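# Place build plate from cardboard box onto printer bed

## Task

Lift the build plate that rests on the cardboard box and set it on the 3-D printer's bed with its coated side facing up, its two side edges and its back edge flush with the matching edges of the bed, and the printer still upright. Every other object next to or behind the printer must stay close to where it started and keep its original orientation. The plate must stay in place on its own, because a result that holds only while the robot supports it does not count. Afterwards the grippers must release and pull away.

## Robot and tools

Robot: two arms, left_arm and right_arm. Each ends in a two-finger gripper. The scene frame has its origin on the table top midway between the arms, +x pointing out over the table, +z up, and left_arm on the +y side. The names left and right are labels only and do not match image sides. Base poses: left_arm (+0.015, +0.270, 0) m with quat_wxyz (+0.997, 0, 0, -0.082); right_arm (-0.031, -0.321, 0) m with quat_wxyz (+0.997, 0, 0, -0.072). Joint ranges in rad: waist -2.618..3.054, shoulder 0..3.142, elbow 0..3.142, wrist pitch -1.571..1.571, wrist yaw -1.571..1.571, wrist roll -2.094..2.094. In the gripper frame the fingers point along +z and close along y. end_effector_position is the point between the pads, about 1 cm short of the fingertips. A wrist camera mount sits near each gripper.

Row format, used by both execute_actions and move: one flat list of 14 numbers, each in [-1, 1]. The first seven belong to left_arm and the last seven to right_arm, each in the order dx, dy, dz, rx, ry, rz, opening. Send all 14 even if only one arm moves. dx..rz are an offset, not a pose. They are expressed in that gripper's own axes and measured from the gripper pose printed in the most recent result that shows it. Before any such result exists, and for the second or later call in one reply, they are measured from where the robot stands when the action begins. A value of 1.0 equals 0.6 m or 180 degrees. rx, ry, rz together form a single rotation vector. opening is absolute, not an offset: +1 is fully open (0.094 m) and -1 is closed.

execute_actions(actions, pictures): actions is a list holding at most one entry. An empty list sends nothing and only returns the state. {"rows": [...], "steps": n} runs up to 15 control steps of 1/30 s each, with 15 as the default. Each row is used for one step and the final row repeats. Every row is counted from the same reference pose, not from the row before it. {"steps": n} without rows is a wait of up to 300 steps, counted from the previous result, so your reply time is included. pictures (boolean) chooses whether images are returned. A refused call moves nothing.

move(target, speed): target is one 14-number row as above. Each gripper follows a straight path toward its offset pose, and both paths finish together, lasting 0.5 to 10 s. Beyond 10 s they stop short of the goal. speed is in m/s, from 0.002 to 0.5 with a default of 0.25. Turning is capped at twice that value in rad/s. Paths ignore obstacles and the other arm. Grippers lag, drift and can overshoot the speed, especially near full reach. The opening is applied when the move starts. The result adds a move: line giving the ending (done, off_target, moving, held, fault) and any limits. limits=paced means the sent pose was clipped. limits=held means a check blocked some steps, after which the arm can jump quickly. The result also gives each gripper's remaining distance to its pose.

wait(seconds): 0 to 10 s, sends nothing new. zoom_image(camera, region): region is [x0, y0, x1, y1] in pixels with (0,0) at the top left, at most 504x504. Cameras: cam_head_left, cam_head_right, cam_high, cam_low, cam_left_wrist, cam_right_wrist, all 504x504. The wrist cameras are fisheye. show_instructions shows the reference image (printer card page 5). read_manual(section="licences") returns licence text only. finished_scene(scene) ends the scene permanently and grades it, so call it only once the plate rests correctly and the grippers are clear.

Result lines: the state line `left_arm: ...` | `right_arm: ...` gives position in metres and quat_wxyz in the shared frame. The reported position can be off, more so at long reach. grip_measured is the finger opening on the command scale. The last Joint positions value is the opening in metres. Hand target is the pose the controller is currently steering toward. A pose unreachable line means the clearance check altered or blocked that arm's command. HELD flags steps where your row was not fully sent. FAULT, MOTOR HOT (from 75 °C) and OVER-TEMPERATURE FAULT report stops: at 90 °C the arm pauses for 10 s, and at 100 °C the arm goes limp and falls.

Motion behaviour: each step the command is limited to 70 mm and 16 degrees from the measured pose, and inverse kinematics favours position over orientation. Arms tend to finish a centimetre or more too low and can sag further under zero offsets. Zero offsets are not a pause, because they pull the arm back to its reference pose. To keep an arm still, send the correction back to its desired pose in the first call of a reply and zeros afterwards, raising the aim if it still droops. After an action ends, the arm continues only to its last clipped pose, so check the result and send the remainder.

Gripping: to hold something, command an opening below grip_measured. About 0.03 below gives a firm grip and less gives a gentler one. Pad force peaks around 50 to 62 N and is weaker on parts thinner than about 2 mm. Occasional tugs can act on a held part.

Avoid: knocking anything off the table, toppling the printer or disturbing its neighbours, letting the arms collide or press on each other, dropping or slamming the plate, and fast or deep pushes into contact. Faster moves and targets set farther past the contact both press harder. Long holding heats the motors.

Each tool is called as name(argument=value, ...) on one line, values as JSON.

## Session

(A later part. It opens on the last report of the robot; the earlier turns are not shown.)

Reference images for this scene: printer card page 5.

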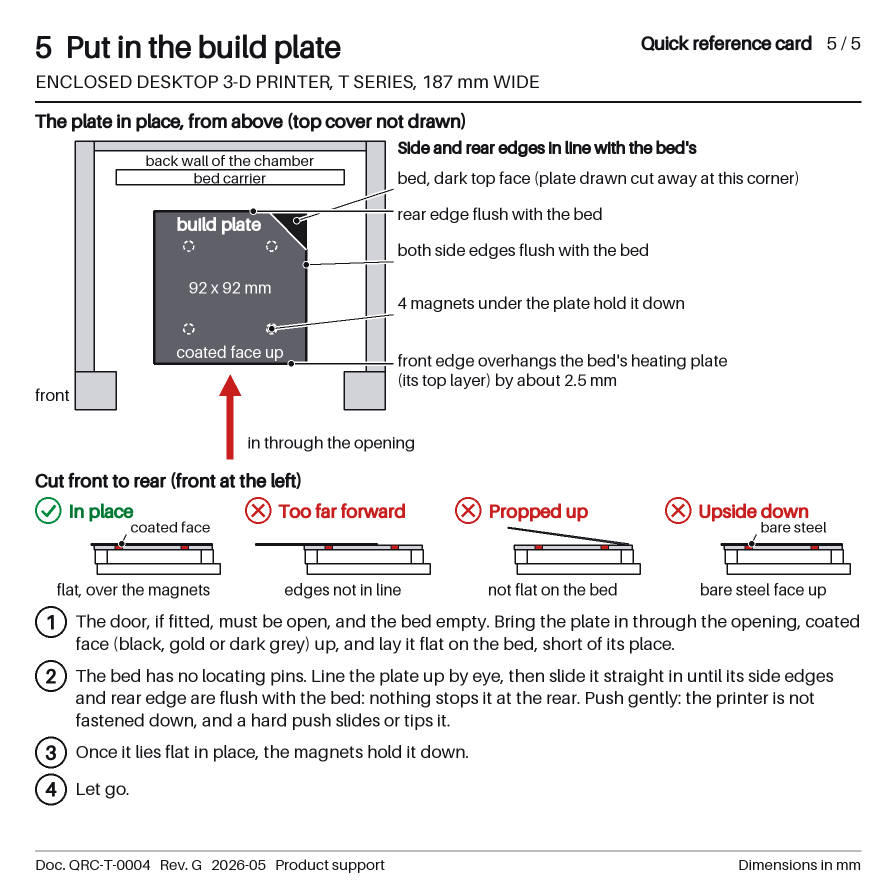

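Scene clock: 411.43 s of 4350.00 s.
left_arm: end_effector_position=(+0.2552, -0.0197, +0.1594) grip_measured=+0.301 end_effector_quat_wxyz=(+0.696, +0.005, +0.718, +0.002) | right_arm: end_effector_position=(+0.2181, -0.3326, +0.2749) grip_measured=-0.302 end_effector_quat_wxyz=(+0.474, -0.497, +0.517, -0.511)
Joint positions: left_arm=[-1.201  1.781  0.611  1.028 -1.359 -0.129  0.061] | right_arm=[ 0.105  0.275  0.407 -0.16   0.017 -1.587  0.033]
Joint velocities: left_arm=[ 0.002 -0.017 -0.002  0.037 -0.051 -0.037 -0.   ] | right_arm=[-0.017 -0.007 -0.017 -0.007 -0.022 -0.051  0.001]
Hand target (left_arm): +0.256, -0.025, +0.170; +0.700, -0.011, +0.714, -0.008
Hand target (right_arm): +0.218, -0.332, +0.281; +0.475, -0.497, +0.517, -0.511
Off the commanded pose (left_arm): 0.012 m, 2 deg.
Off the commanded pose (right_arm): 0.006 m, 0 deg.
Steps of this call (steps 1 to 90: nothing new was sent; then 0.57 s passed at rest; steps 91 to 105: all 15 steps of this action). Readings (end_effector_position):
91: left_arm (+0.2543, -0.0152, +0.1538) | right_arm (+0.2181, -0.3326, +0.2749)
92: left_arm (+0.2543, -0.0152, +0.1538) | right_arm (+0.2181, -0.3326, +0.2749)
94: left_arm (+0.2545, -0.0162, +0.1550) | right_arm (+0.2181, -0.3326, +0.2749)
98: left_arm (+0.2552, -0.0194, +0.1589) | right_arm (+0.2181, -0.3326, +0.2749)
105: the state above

execute_actions(actions=[{"rows":[[-0.018,-0.009,0.004,0,-0.003,-0.011,0.3,0,-0.01,0,0,0,0,-0.3],[-0.018,-0.0095,0.006,0,-0.003,-0.011,0.3,0,-0.01,0,0,0,0,-0.3],[-0.018,-0.01,0.008,0,-0.003,-0.011,0.3,0,-0.01,0,0,0,0,-0.3],[-0.018,-0.0105,0.0095,0,-0.003,-0.011,0.3,0,-0.01,0,0,0,0,-0.3],[-0.018,-0.011,0.011,0,-0.003,-0.011,0.3,0,-0.01,0,0,0,0,-0.3],[-0.018,-0.0115,0.0125,0,-0.003,-0.011,0.3,0,-0.01,0,0,0,0,-0.3],[-0.018,-0.012,0.014,0,-0.003,-0.011,0.3,0,-0.01,0,0,0,0,-0.3],[-0.018,-0.012,0.0155,0,-0.003,-0.011,0.3,0,-0.01,0,0,0,0,-0.3],[-0.018,-0.012,0.017,0,-0.003,-0.011,0.3,0,-0.01,0,0,0,0,-0.3],[-0.018,-0.012,0.0185,0,-0.003,-0.011,0.3,0,-0.01,0,0,0,0,-0.3],[-0.018,-0.012,0.02,0,-0.003,-0.011,0.3,0,-0.01,0,0,0,0,-0.3],[-0.018,-0.012,0.0215,0,-0.003,-0.011,0.3,0,-0.01,0,0,0,0,-0.3]],"steps":15}], pictures=false)

execute_actions(actions=[{"steps":15}])

zoom_image(camera="cam_left_wrist", region=[140, 190, 340, 350])

Scene clock: 419.23 s of 4350.00 s.
left_arm: end_effector_position=(+0.2623, -0.0182, +0.1599) grip_measured=+0.301 end_effector_quat_wxyz=(+0.696, +0.004, +0.718, +0.002) | right_arm: end_effector_position=(+0.2181, -0.3326, +0.2749) grip_measured=-0.302 end_effector_quat_wxyz=(+0.474, -0.497, +0.517, -0.511)
Joint positions: left_arm=[-1.176  1.781  0.611  1.038 -1.335 -0.119  0.061] | right_arm=[ 0.105  0.275  0.407 -0.16   0.017 -1.588  0.033]
Joint velocities: left_arm=[ 0.017  0.022 -0.002 -0.037 -0.022  0.007  0.001] | right_arm=[ 0.002 -0.017 -0.002  0.037  0.022 -0.007 -0.001]
Hand target (left_arm): +0.268, -0.026, +0.170; +0.700, -0.008, +0.714, -0.010
Hand target (right_arm): +0.218, -0.332, +0.281; +0.474, -0.497, +0.517, -0.511
Off the commanded pose (left_arm): 0.015 m, 2 deg.
Off the commanded pose (right_arm): 0.006 m, 0 deg.
Steps of this call (steps 1 to 90: nothing new was sent; then 4.30 s passed at rest; steps 91 to 105: all 15 steps of this action). Readings (end_effector_position):
91: left_arm (+0.2552, -0.0197, +0.1594) | right_arm (+0.2181, -0.3326, +0.2749)
92: left_arm (+0.2552, -0.0197, +0.1594) | right_arm (+0.2181, -0.3326, +0.2749)
94: left_arm (+0.2552, -0.0201, +0.1594) | right_arm (+0.2181, -0.3326, +0.2749)
98: left_arm (+0.2572, -0.0197, +0.1595) | right_arm (+0.2181, -0.3326, +0.2749)
105: the state above

Scene clock: 419.73 s of 4350.00 s.
left_arm: end_effector_position=(+0.2624, -0.0184, +0.1600) grip_measured=+0.301 end_effector_quat_wxyz=(+0.696, +0.005, +0.718, +0.002) | right_arm: end_effector_position=(+0.2181, -0.3326, +0.2749) grip_measured=-0.302 end_effector_quat_wxyz=(+0.474, -0.497, +0.517, -0.511)
Joint positions: left_arm=[-1.176  1.781  0.611  1.039 -1.333 -0.117  0.061] | right_arm=[ 0.105  0.275  0.407 -0.16   0.017 -1.588  0.033]
Joint velocities: left_arm=[-0.012  0.007 -0.002 -0.037 -0.051  0.037  0.   ] | right_arm=[-0.002 -0.002  0.012 -0.007 -0.051  0.037 -0.001]
Hand target (left_arm): +0.268, -0.026, +0.170; +0.700, -0.008, +0.714, -0.010
Hand target (right_arm): +0.218, -0.332, +0.281; +0.474, -0.497, +0.517, -0.511
Off the commanded pose (left_arm): 0.014 m, 2 deg.
Off the commanded pose (right_arm): 0.006 m, 0 deg.
Steps of this call (steps 1 to 15: nothing new was sent). Readings (end_effector_position):
1: left_arm (+0.2624, -0.0182, +0.1599) | right_arm (+0.2181, -0.3326, +0.2749)
2: left_arm (+0.2624, -0.0183, +0.1599) | right_arm (+0.2181, -0.3326, +0.2749)
4: left_arm (+0.2624, -0.0184, +0.1599) | right_arm (+0.2181, -0.3326, +0.2749)
8: left_arm (+0.2624, -0.0184, +0.1600) | right_arm (+0.2181, -0.3326, +0.2749)
15: the state above
camera_calibration (this result's frames):
cam_left_wrist: T_world_to_cam=[[-0.0615509, -0.982137, 0.177815, -0.0350072], [-0.5336, -0.118177, -0.83744, 0.320713], [0.843495, -0.146427, -0.516794, -0.0317907], [0, 0, 0, 1]] pos_world=[0.195793, -0.00113611, 0.258373]
cam_right_wrist: T_world_to_cam=[[-0.0667642, -0.360509, 0.930363, -0.362805], [-0.448236, -0.822219, -0.35077, -0.0475832], [0.891418, -0.440441, -0.106698, -0.192861], [0, 0, 0, 1]] pos_world=[0.126369, -0.254862, 0.300271]

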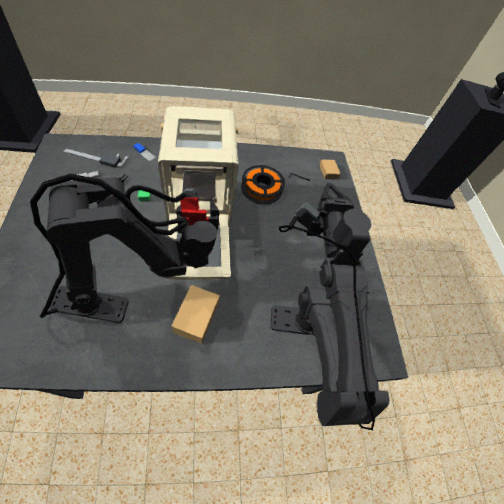

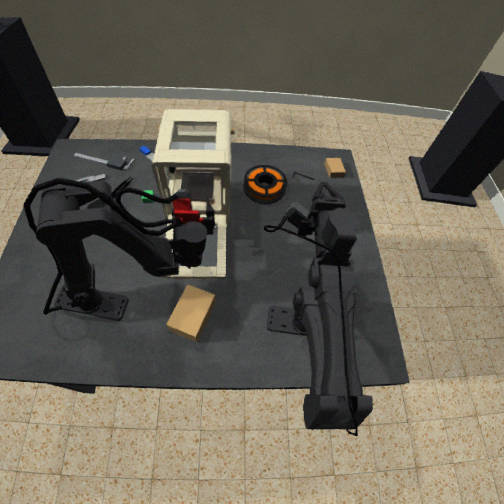

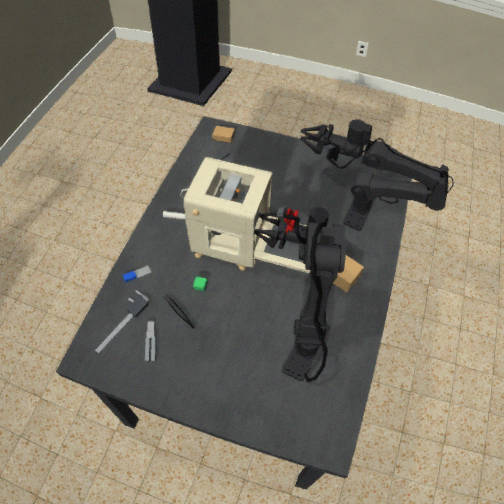

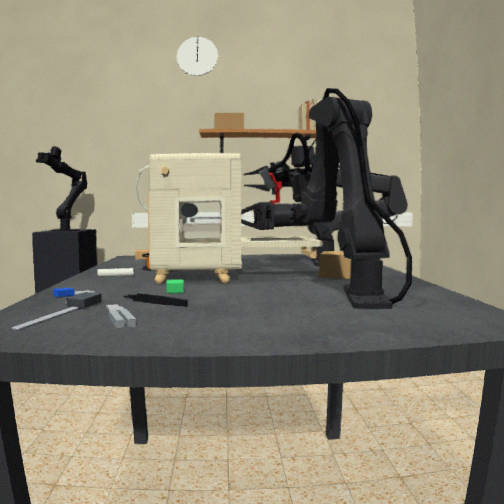

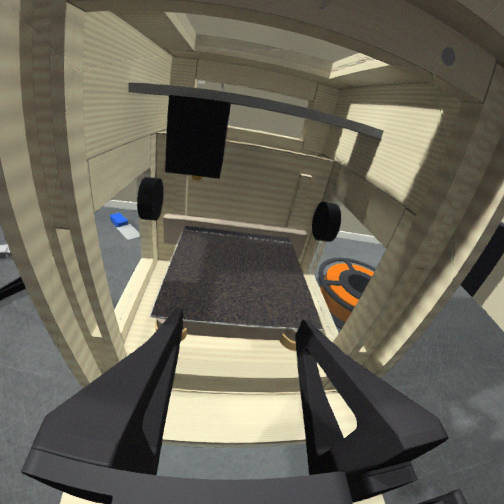

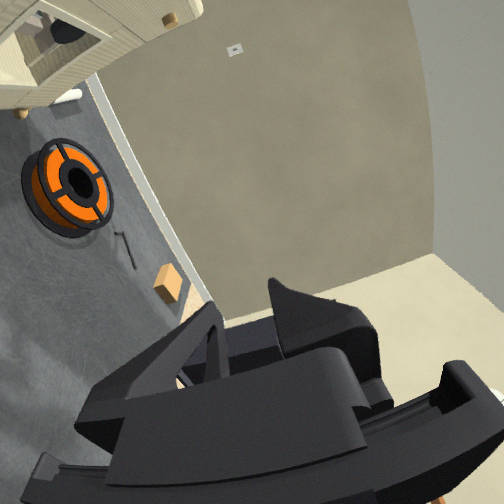

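Region (140, 190, 340, 350) of cam_left_wrist's 504x504 image, scaled by 2.520, with more detail than that image has; it fills the top 403 rows of this view, and the rest is white.

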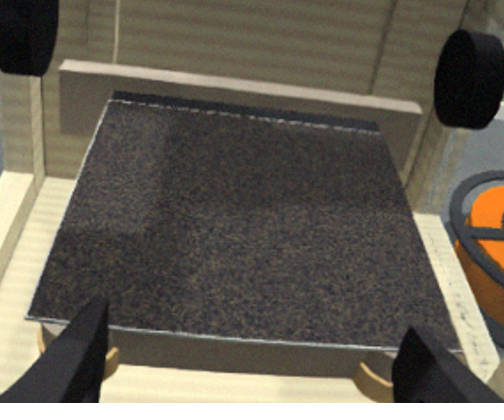

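execute_actions(actions=[])

zoom_image(camera="cam_left_wrist", region=[140, 190, 340, 350])

Scene clock: 427.40 s of 4350.00 s.
left_arm: end_effector_position=(+0.2624, -0.0184, +0.1600) grip_measured=+0.301 end_effector_quat_wxyz=(+0.696, +0.005, +0.718, +0.002) | right_arm: end_effector_position=(+0.2181, -0.3326, +0.2749) grip_measured=-0.302 end_effector_quat_wxyz=(+0.474, -0.497, +0.517, -0.511)
Joint positions: left_arm=[-1.176  1.781  0.611  1.039 -1.333 -0.117  0.061] | right_arm=[ 0.105  0.275  0.407 -0.16   0.017 -1.588  0.033]
Joint velocities: left_arm=[-0.012 -0.012  0.007  0.037  0.081 -0.022 -0.   ] | right_arm=[-0.012  0.012 -0.012 -0.022 -0.022  0.022 -0.001]
Hand target (left_arm): +0.268, -0.026, +0.170; +0.700, -0.008, +0.714, -0.010
Hand target (right_arm): +0.218, -0.332, +0.281; +0.474, -0.497, +0.517, -0.511
Off the commanded pose (left_arm): 0.014 m, 2 deg.
Off the commanded pose (right_arm): 0.006 m, 0 deg.
Steps of this call (steps 1 to 90: nothing new was sent; then 4.67 s passed at rest). Readings (end_effector_position):
1: left_arm (+0.2624, -0.0184, +0.1600) | right_arm (+0.2181, -0.3326, +0.2749)
2: left_arm (+0.2624, -0.0184, +0.1600) | right_arm (+0.2181, -0.3326, +0.2749)
4: left_arm (+0.2624, -0.0184, +0.1600) | right_arm (+0.2181, -0.3326, +0.2749)
8: left_arm (+0.2624, -0.0184, +0.1600) | right_arm (+0.2181, -0.3326, +0.2749)
90: the state above
camera_calibration (this result's frames):
cam_left_wrist: T_world_to_cam=[[-0.0615509, -0.982137, 0.177815, -0.0350072], [-0.5336, -0.118177, -0.83744, 0.320713], [0.843495, -0.146427, -0.516794, -0.0317907], [0, 0, 0, 1]] pos_world=[0.195793, -0.00113611, 0.258373]
cam_right_wrist: T_world_to_cam=[[-0.0667642, -0.360509, 0.930363, -0.362805], [-0.448236, -0.822219, -0.35077, -0.0475832], [0.891418, -0.440441, -0.106698, -0.192861], [0, 0, 0, 1]] pos_world=[0.126369, -0.254862, 0.300271]

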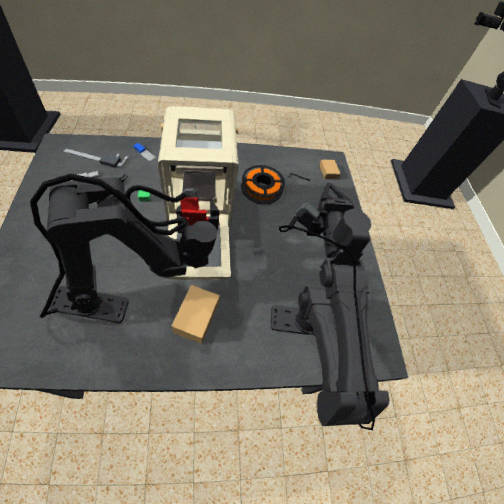

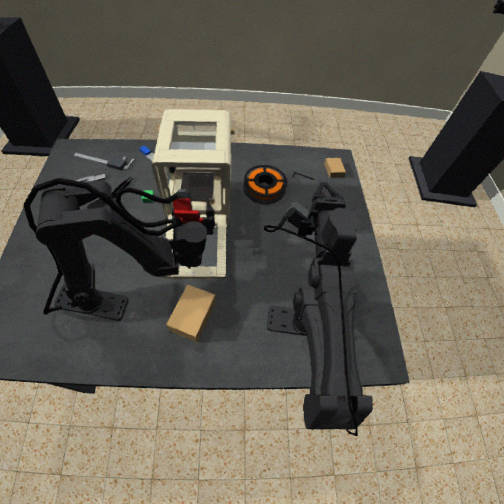

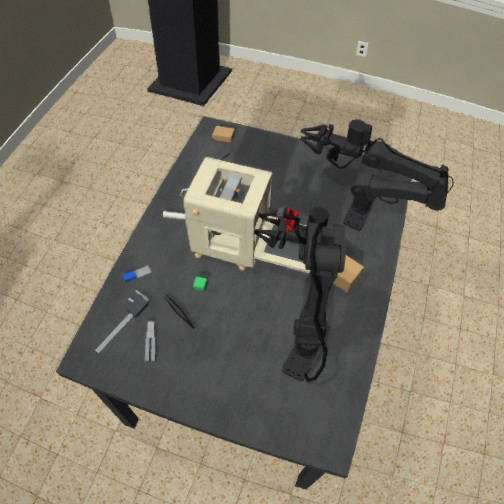

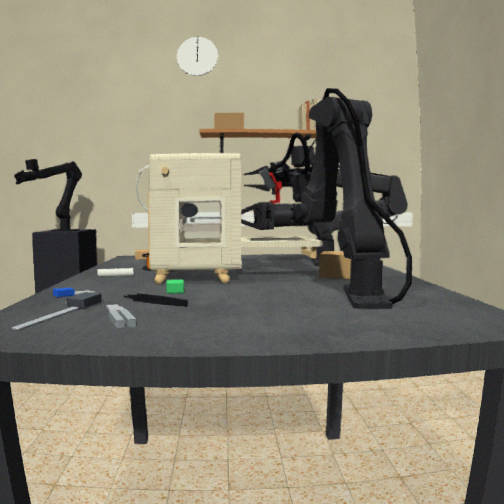

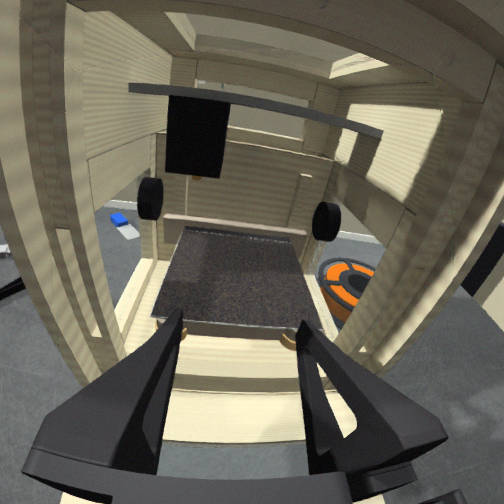

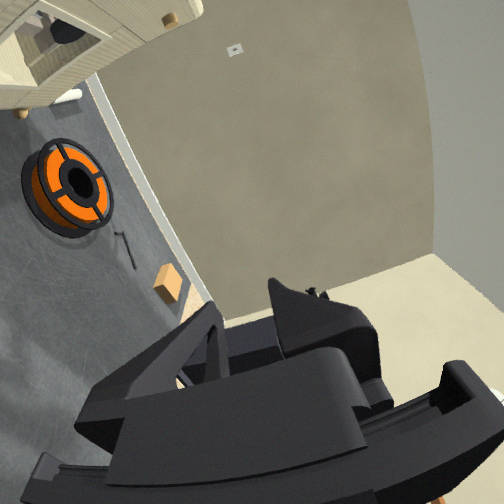

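Region (140, 190, 340, 350) of cam_left_wrist's 504x504 image, scaled by 2.520, with more detail than that image has; it fills the top 403 rows of this view, and the rest is white.

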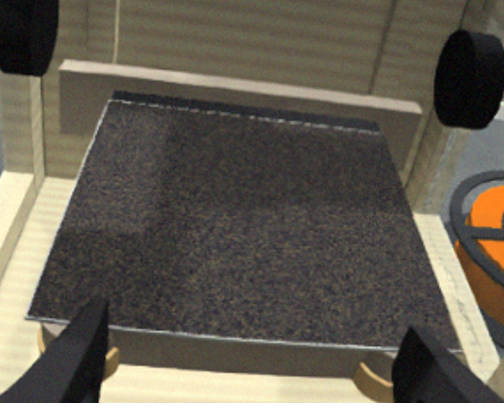

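execute_actions(actions=[{"rows":[[-0.017,-0.014,0.0095,-0.002,-0.003,-0.011,0.3,0,-0.01,0,0,0,0,-0.3],[-0.017,-0.014,0.0105,-0.002,-0.003,-0.011,0.3,0,-0.01,0,0,0,0,-0.3],[-0.017,-0.014,0.0115,-0.003,-0.003,-0.011,0.3,0,-0.01,0,0,0,0,-0.3],[-0.017,-0.0145,0.0125,-0.003,-0.003,-0.011,0.3,0,-0.01,0,0,0,0,-0.3],[-0.017,-0.0145,0.0135,-0.004,-0.003,-0.011,0.3,0,-0.01,0,0,0,0,-0.3],[-0.017,-0.015,0.0145,-0.004,-0.003,-0.011,0.3,0,-0.01,0,0,0,0,-0.3],[-0.017,-0.015,0.0155,-0.004,-0.003,-0.011,0.3,0,-0.01,0,0,0,0,-0.3]],"steps":15}])

zoom_image(camera="cam_left_wrist", region=[140, 190, 340, 350])

Scene clock: 432.67 s of 4350.00 s.
left_arm: end_effector_position=(+0.2663, -0.0224, +0.1630) grip_measured=+0.301 end_effector_quat_wxyz=(+0.697, -0.002, +0.717, -0.001) | right_arm: end_effector_position=(+0.2181, -0.3326, +0.2749) grip_measured=-0.302 end_effector_quat_wxyz=(+0.474, -0.497, +0.517, -0.511)
Joint positions: left_arm=[-1.167  1.792  0.636  1.039 -1.331 -0.117  0.061] | right_arm=[ 0.105  0.275  0.407 -0.16   0.017 -1.589  0.033]
Joint velocities: left_arm=[-0.002  0.012 -0.002 -0.022 -0.007 -0.022 -0.   ] | right_arm=[-0.012 -0.002 -0.007  0.022 -0.081  0.007 -0.   ]
Hand target (left_arm): +0.272, -0.027, +0.170; +0.700, -0.012, +0.714, -0.006
Hand target (right_arm): +0.218, -0.332, +0.281; +0.474, -0.497, +0.517, -0.511
Off the commanded pose (left_arm): 0.010 m, 1 deg.
Off the commanded pose (right_arm): 0.006 m, 0 deg.
Steps of this call (steps 1 to 90: nothing new was sent; then 1.77 s passed at rest; steps 91 to 105: all 15 steps of this action). Readings (end_effector_position):
91: left_arm (+0.2625, -0.0187, +0.1603) | right_arm (+0.2181, -0.3326, +0.2749)
92: left_arm (+0.2626, -0.0194, +0.1609) | right_arm (+0.2181, -0.3326, +0.2749)
94: left_arm (+0.2631, -0.0212, +0.1622) | right_arm (+0.2181, -0.3326, +0.2749)
98: left_arm (+0.2653, -0.0226, +0.1632) | right_arm (+0.2181, -0.3326, +0.2749)
105: the state above
camera_calibration (this result's frames):
cam_left_wrist: T_world_to_cam=[[-0.0557292, -0.979974, 0.191167, -0.0428651], [-0.530251, -0.133183, -0.837315, 0.323646], [0.846007, -0.148029, -0.512211, -0.0355517], [0, 0, 0, 1]] pos_world=[0.199302, -0.00416518, 0.260978]
cam_right_wrist: T_world_to_cam=[[-0.0667162, -0.359802, 0.93064, -0.362656], [-0.448233, -0.822496, -0.350125, -0.0478533], [0.891423, -0.440503, -0.106401, -0.192964], [0, 0, 0, 1]] pos_world=[0.126368, -0.254845, 0.300216]

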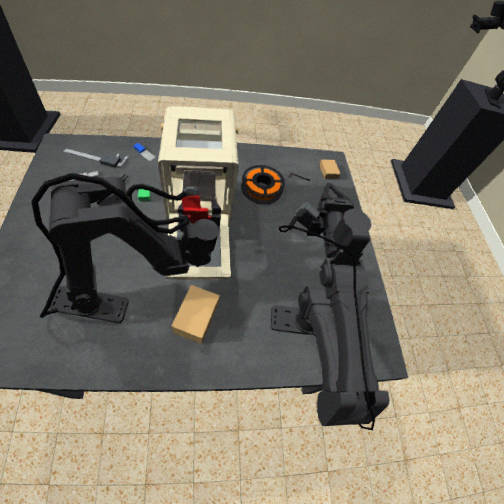

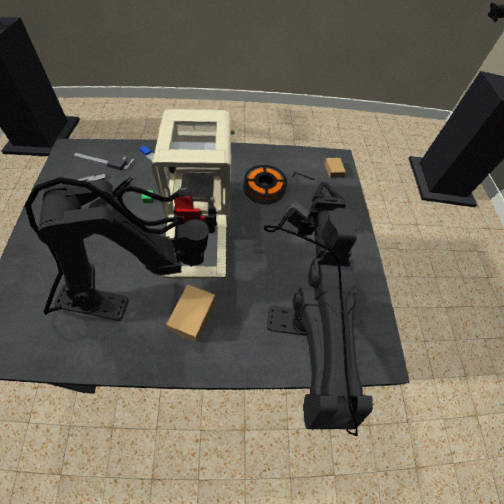

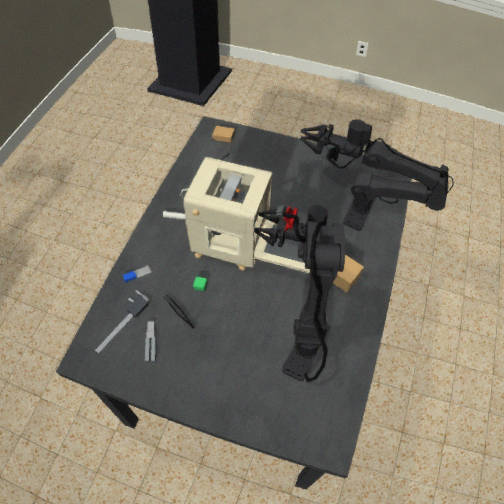

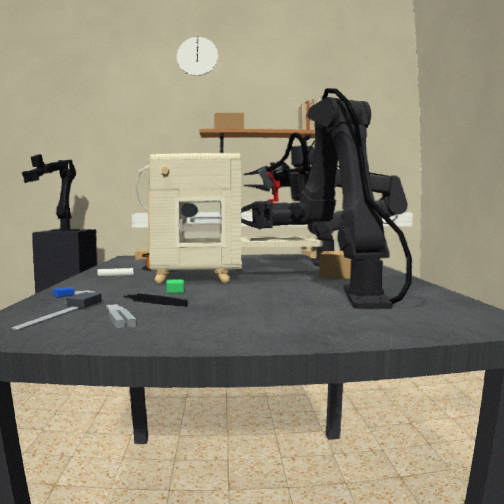

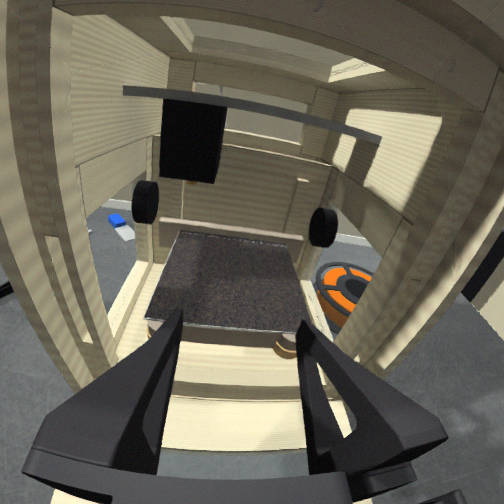

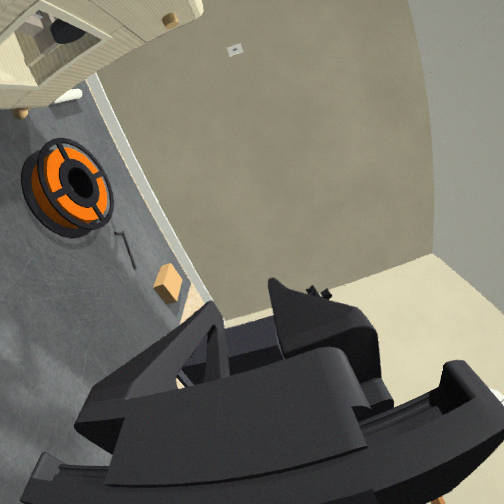

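Region (140, 190, 340, 350) of cam_left_wrist's 504x504 image, scaled by 2.520, with more detail than that image has; it fills the top 403 rows of this view, and the rest is white.

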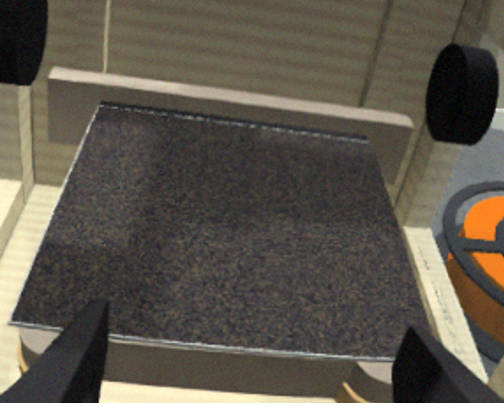

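zoom_image(camera="cam_left_wrist", region=[160, 215, 310, 275])

Region (160, 215, 310, 275) of cam_left_wrist's 504x504 image, scaled by 3.360, with more detail than that image has; it fills the top 202 rows of this view, and the rest is white.

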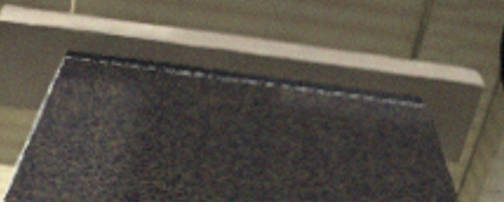

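execute_actions(actions=[{"rows":[[-0.010,-0.007,0.0095,-0.002,-0.002,-0.007,0.3,0,-0.01,0,0,0,0,-0.3],[-0.010,-0.007,0.0105,-0.002,-0.002,-0.007,0.3,0,-0.01,0,0,0,0,-0.3],[-0.010,-0.007,0.0115,-0.003,-0.002,-0.007,0.3,0,-0.01,0,0,0,0,-0.3],[-0.010,-0.007,0.0125,-0.003,-0.002,-0.007,0.3,0,-0.01,0,0,0,0,-0.3],[-0.010,-0.007,0.0135,-0.003,-0.002,-0.007,0.3,0,-0.01,0,0,0,0,-0.3]],"steps":15}])

zoom_image(camera="cam_left_wrist", region=[140, 200, 340, 350])

Scene clock: 439.40 s of 4350.00 s.
left_arm: end_effector_position=(+0.2688, -0.0212, +0.1629) grip_measured=+0.301 end_effector_quat_wxyz=(+0.697, -0.003, +0.717, +0.000) | right_arm: end_effector_position=(+0.2181, -0.3326, +0.2749) grip_measured=-0.302 end_effector_quat_wxyz=(+0.474, -0.498, +0.516, -0.511)
Joint positions: left_arm=[-1.159  1.792  0.636  1.039 -1.326 -0.117  0.061] | right_arm=[ 0.105  0.275  0.407 -0.16   0.017 -1.59   0.033]
Joint velocities: left_arm=[ 0.007 -0.022  0.002  0.007 -0.007  0.051 -0.   ] | right_arm=[ 0.002 -0.022  0.012 -0.095  0.037  0.022 -0.   ]
Hand target (left_arm): +0.274, -0.026, +0.169; +0.699, -0.013, +0.715, -0.005
Hand target (right_arm): +0.218, -0.332, +0.281; +0.474, -0.497, +0.517, -0.511
Off the commanded pose (left_arm): 0.010 m, 1 deg.
Off the commanded pose (right_arm): 0.006 m, 0 deg.
Steps of this call (steps 1 to 90: nothing new was sent; then 3.23 s passed at rest; steps 91 to 105: all 15 steps of this action). Readings (end_effector_position):
91: left_arm (+0.2663, -0.0224, +0.1630) | right_arm (+0.2181, -0.3326, +0.2749)
92: left_arm (+0.2663, -0.0224, +0.1630) | right_arm (+0.2181, -0.3326, +0.2749)
94: left_arm (+0.2664, -0.0224, +0.1630) | right_arm (+0.2181, -0.3326, +0.2749)
98: left_arm (+0.2684, -0.0214, +0.1630) | right_arm (+0.2181, -0.3326, +0.2749)
105: the state above
camera_calibration (this result's frames):
cam_left_wrist: T_world_to_cam=[[-0.0525874, -0.980113, 0.191347, -0.0424385], [-0.530342, -0.134947, -0.836975, 0.324942], [0.846151, -0.145493, -0.512699, -0.0374104], [0, 0, 0, 1]] pos_world=[0.201753, -0.0031877, 0.260908]
cam_right_wrist: T_world_to_cam=[[-0.0666683, -0.359095, 0.930917, -0.362507], [-0.44823, -0.822772, -0.349479, -0.0481232], [0.891429, -0.440564, -0.106104, -0.193067], [0, 0, 0, 1]] pos_world=[0.126368, -0.254828, 0.300161]

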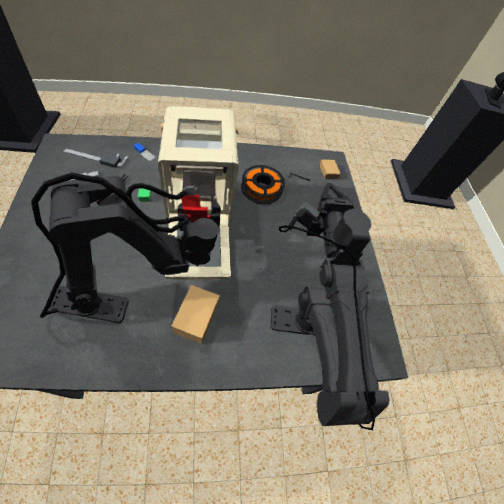

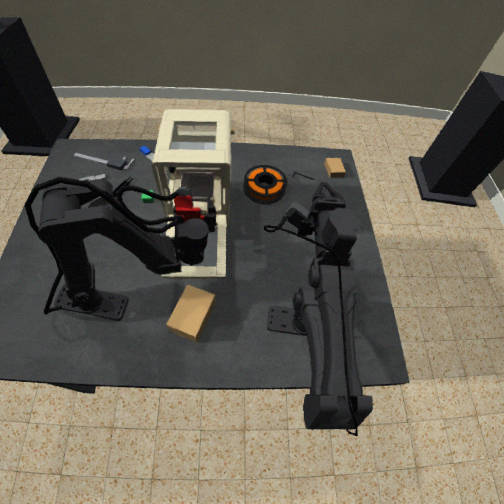

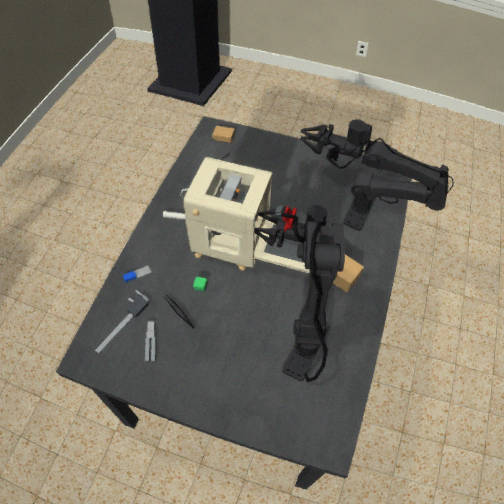

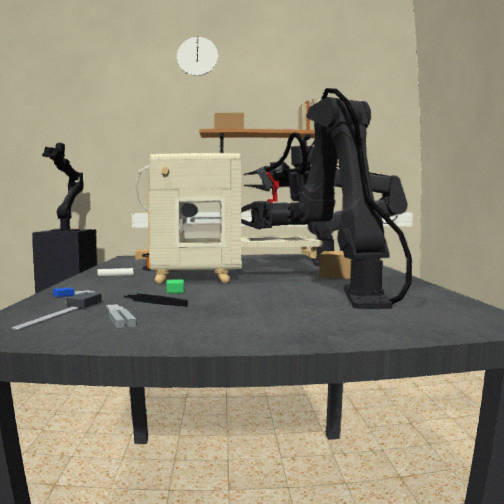

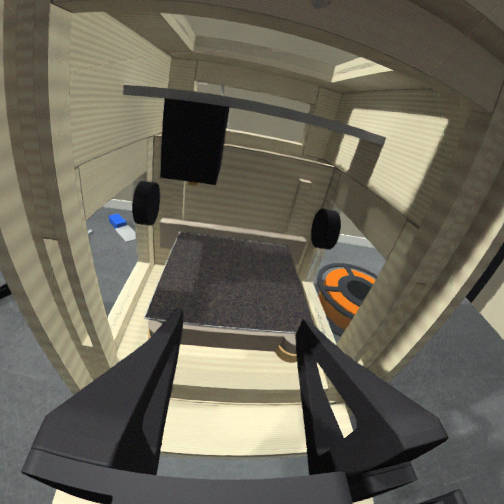

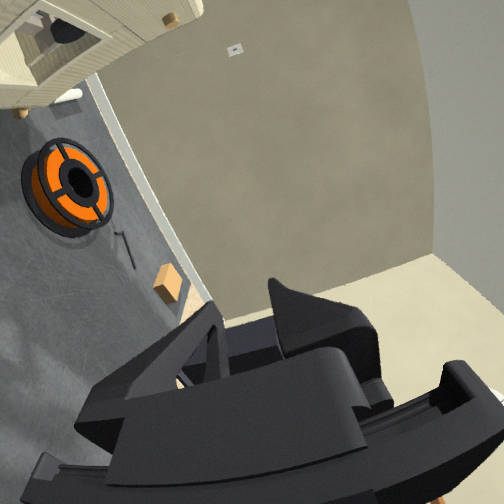

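Region (140, 200, 340, 350) of cam_left_wrist's 504x504 image, scaled by 2.520, with more detail than that image has; it fills the top 378 rows of this view, and the rest is white.

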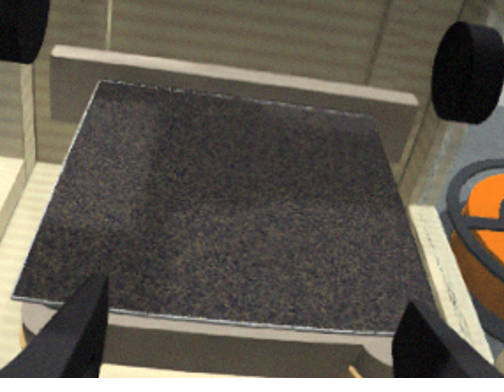

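zoom_image(camera="cam_left_wrist", region=[250, 230, 330, 340])

Region (250, 230, 330, 340) of cam_left_wrist's 504x504 image, scaled by 4.582, with more detail than that image has; it fills the left 367 columns of this view, and the rest is white.

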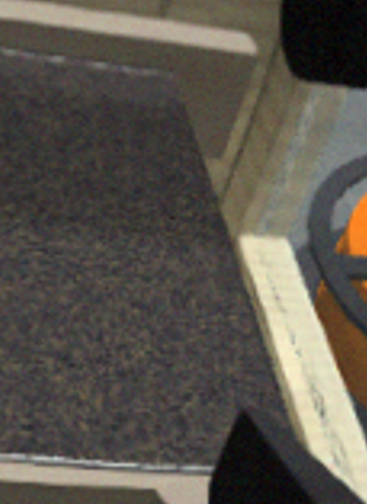

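execute_actions(actions=[{"rows":[[-0.010,-0.009,0.009,-0.002,-0.002,-0.007,0.3,0,-0.01,0,0,0,0,-0.3],[-0.010,-0.011,0.0095,-0.002,-0.002,-0.007,0.3,0,-0.01,0,0,0,0,-0.3],[-0.010,-0.013,0.010,-0.002,-0.002,-0.007,0.3,0,-0.01,0,0,0,0,-0.3],[-0.010,-0.015,0.0105,-0.002,-0.002,-0.007,0.3,0,-0.01,0,0,0,0,-0.3],[-0.010,-0.017,0.011,-0.002,-0.002,-0.007,0.3,0,-0.01,0,0,0,0,-0.3]],"steps":15}])

zoom_image(camera="cam_left_wrist", region=[140, 200, 340, 350])

Scene clock: 446.93 s of 4350.00 s.
left_arm: end_effector_position=(+0.2701, -0.0264, +0.1617) grip_measured=+0.301 end_effector_quat_wxyz=(+0.697, -0.003, +0.717, -0.000) | right_arm: end_effector_position=(+0.2181, -0.3326, +0.2749) grip_measured=-0.302 end_effector_quat_wxyz=(+0.474, -0.498, +0.516, -0.511)
Joint positions: left_arm=[-1.159  1.812  0.657  1.039 -1.325 -0.117  0.061] | right_arm=[ 0.105  0.275  0.407 -0.16   0.017 -1.59   0.033]
Joint velocities: left_arm=[-0.002 -0.002  0.002  0.007  0.007  0.007 -0.001] | right_arm=[-0.007 -0.012  0.002 -0.022  0.037 -0.022  0.   ]
Hand target (left_arm): +0.275, -0.031, +0.169; +0.699, -0.013, +0.715, -0.005
Hand target (right_arm): +0.218, -0.332, +0.281; +0.474, -0.497, +0.516, -0.511
Off the commanded pose (left_arm): 0.010 m, 1 deg.
Off the commanded pose (right_arm): 0.006 m, 0 deg.
Steps of this call (steps 1 to 90: nothing new was sent; then 4.03 s passed at rest; steps 91 to 105: all 15 steps of this action). Readings (end_effector_position):
91: left_arm (+0.2688, -0.0212, +0.1629) | right_arm (+0.2181, -0.3326, +0.2749)
92: left_arm (+0.2688, -0.0212, +0.1629) | right_arm (+0.2181, -0.3326, +0.2749)
94: left_arm (+0.2690, -0.0221, +0.1625) | right_arm (+0.2181, -0.3326, +0.2749)
98: left_arm (+0.2700, -0.0261, +0.1618) | right_arm (+0.2181, -0.3326, +0.2749)
105: the state above
camera_calibration (this result's frames):
cam_left_wrist: T_world_to_cam=[[-0.0533136, -0.980068, 0.191372, -0.047009], [-0.530516, -0.134563, -0.836926, 0.323934], [0.845997, -0.146146, -0.512768, -0.0398438], [0, 0, 0, 1]] pos_world=[0.203054, -0.00830557, 0.259674]
cam_right_wrist: T_world_to_cam=[[-0.0666203, -0.358387, 0.931193, -0.362358], [-0.448228, -0.823048, -0.348833, -0.0483931], [0.891434, -0.440626, -0.105807, -0.19317], [0, 0, 0, 1]] pos_world=[0.126367, -0.25481, 0.300106]

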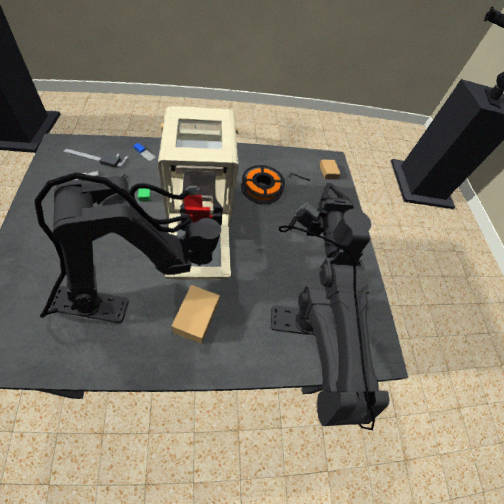

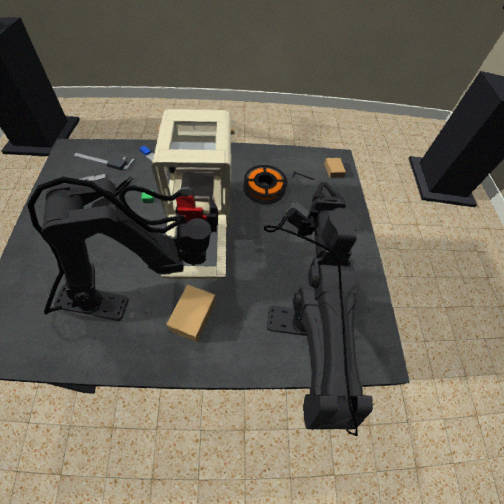

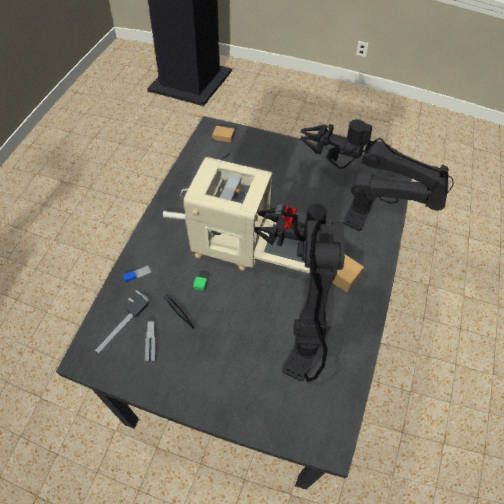

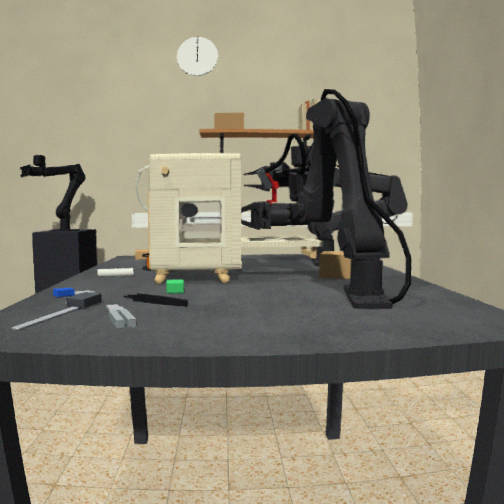

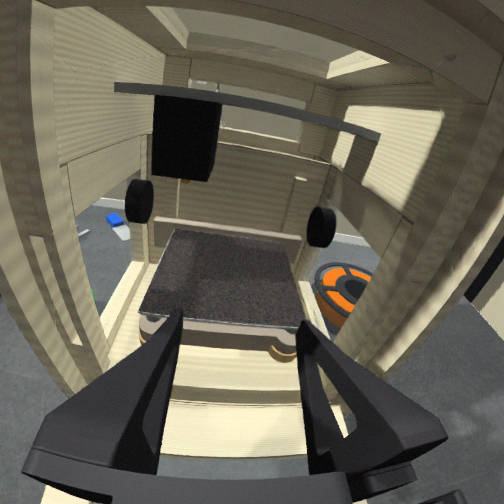

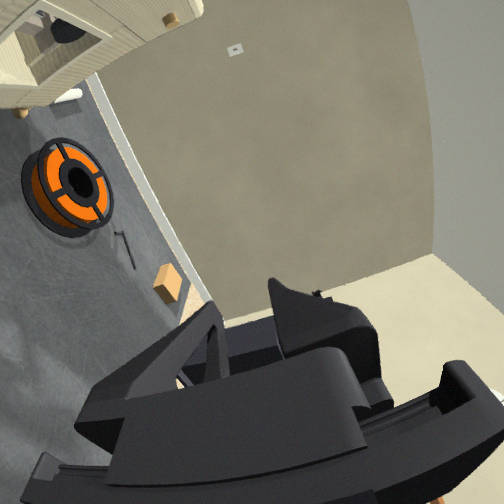

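Region (140, 200, 340, 350) of cam_left_wrist's 504x504 image, scaled by 2.520, with more detail than that image has; it fills the top 378 rows of this view, and the rest is white.

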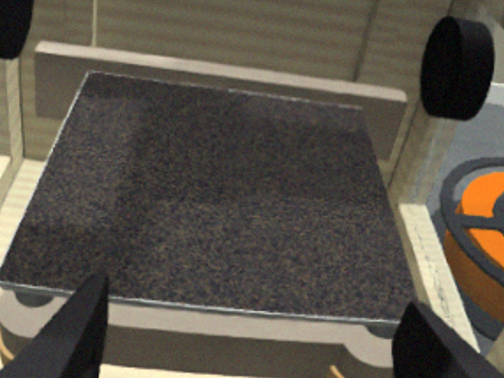

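move(target=[-0.015,0.0,-0.12,0,0,0,0.3,0,-0.01,0,0,0,0,-0.3], speed=0.1)

zoom_image(camera="cam_left_wrist", region=[140, 170, 340, 320])

Scene clock: 451.07 s of 4350.00 s.
left_arm: end_effector_position=(+0.2014, -0.0332, +0.1690) grip_measured=+0.301 end_effector_quat_wxyz=(+0.704, +0.004, +0.710, -0.003) | right_arm: end_effector_position=(+0.2181, -0.3326, +0.2749) grip_measured=-0.302 end_effector_quat_wxyz=(+0.473, -0.498, +0.516, -0.512)
Joint positions: left_arm=[-1.385  1.754  0.657  0.854 -1.538 -0.241  0.061] | right_arm=[ 0.105  0.275  0.407 -0.16   0.017 -1.592  0.033]
Joint velocities: left_arm=[ 0.017 -0.002  0.007 -0.051  0.051 -0.081  0.001] | right_arm=[-0.002 -0.007 -0.017 -0.007 -0.022  0.037 -0.001]
Hand target (left_arm): +0.199, -0.027, +0.172; +0.706, -0.001, +0.709, -0.002
Hand target (right_arm): +0.218, -0.332, +0.281; +0.474, -0.498, +0.516, -0.511
Off the commanded pose (left_arm): 0.008 m, 1 deg.
Off the commanded pose (right_arm): 0.006 m, 0 deg.
move: done
camera_calibration (this result's frames):
cam_left_wrist: T_world_to_cam=[[-0.0709467, -0.980453, 0.183515, -0.0538605], [-0.515176, -0.121524, -0.848425, 0.291989], [0.854143, -0.154735, -0.496485, 0.0162775], [0, 0, 0, 1]] pos_world=[0.132701, -0.0148053, 0.265697]
cam_right_wrist: T_world_to_cam=[[-0.0665483, -0.357326, 0.931606, -0.362134], [-0.448223, -0.82346, -0.347864, -0.0487977], [0.891441, -0.440717, -0.105362, -0.193325], [0, 0, 0, 1]] pos_world=[0.126366, -0.254785, 0.300023]

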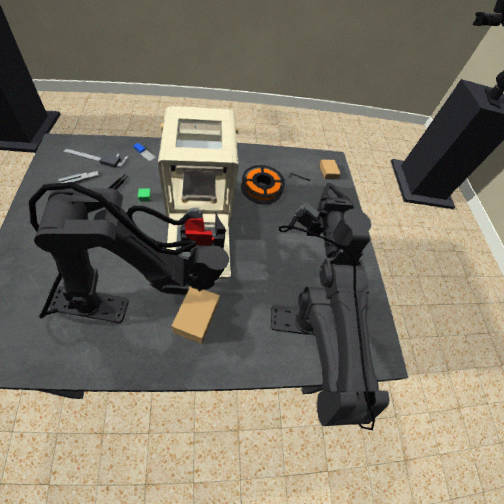

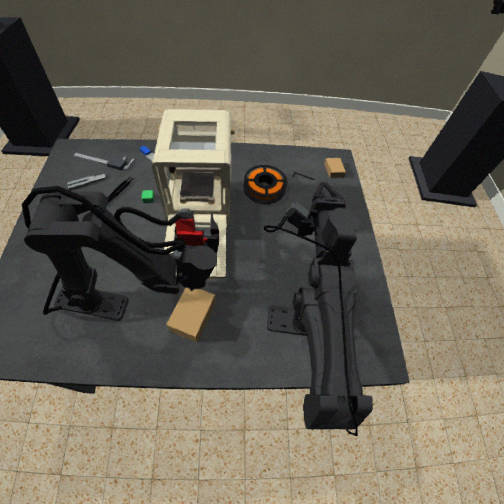

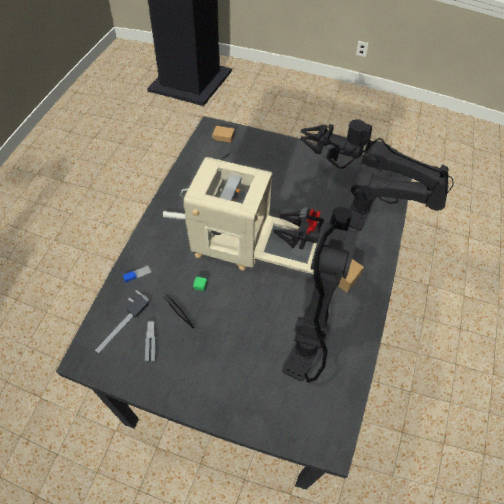

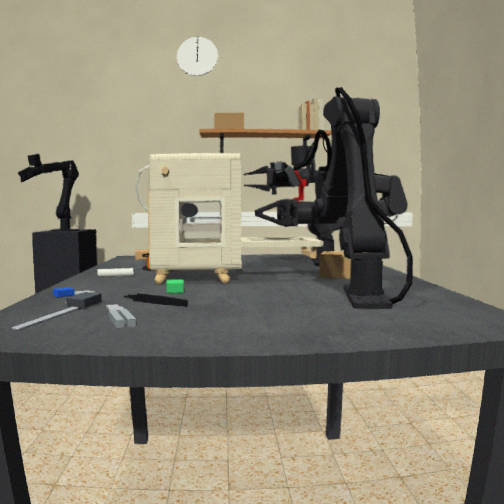

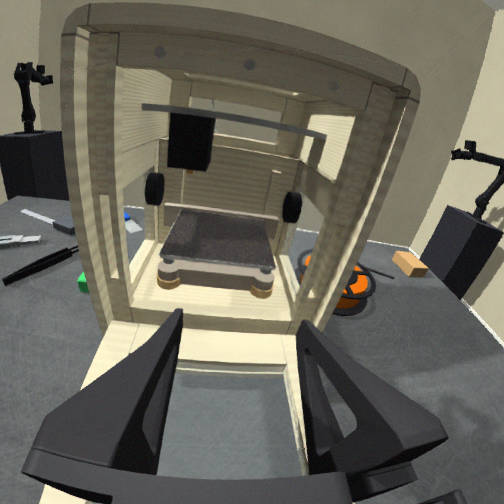

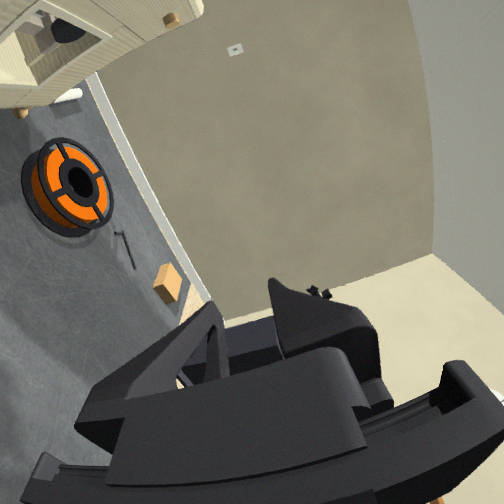

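Region (140, 170, 340, 320) of cam_left_wrist's 504x504 image, scaled by 2.520, with more detail than that image has; it fills the top 378 rows of this view, and the rest is white.

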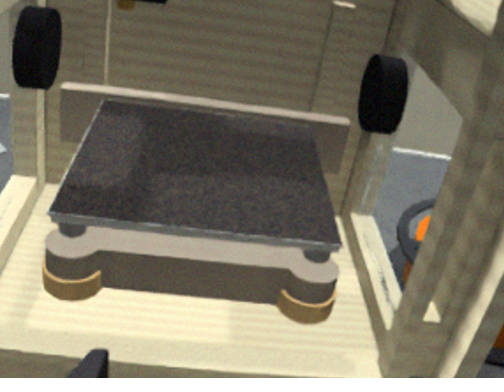

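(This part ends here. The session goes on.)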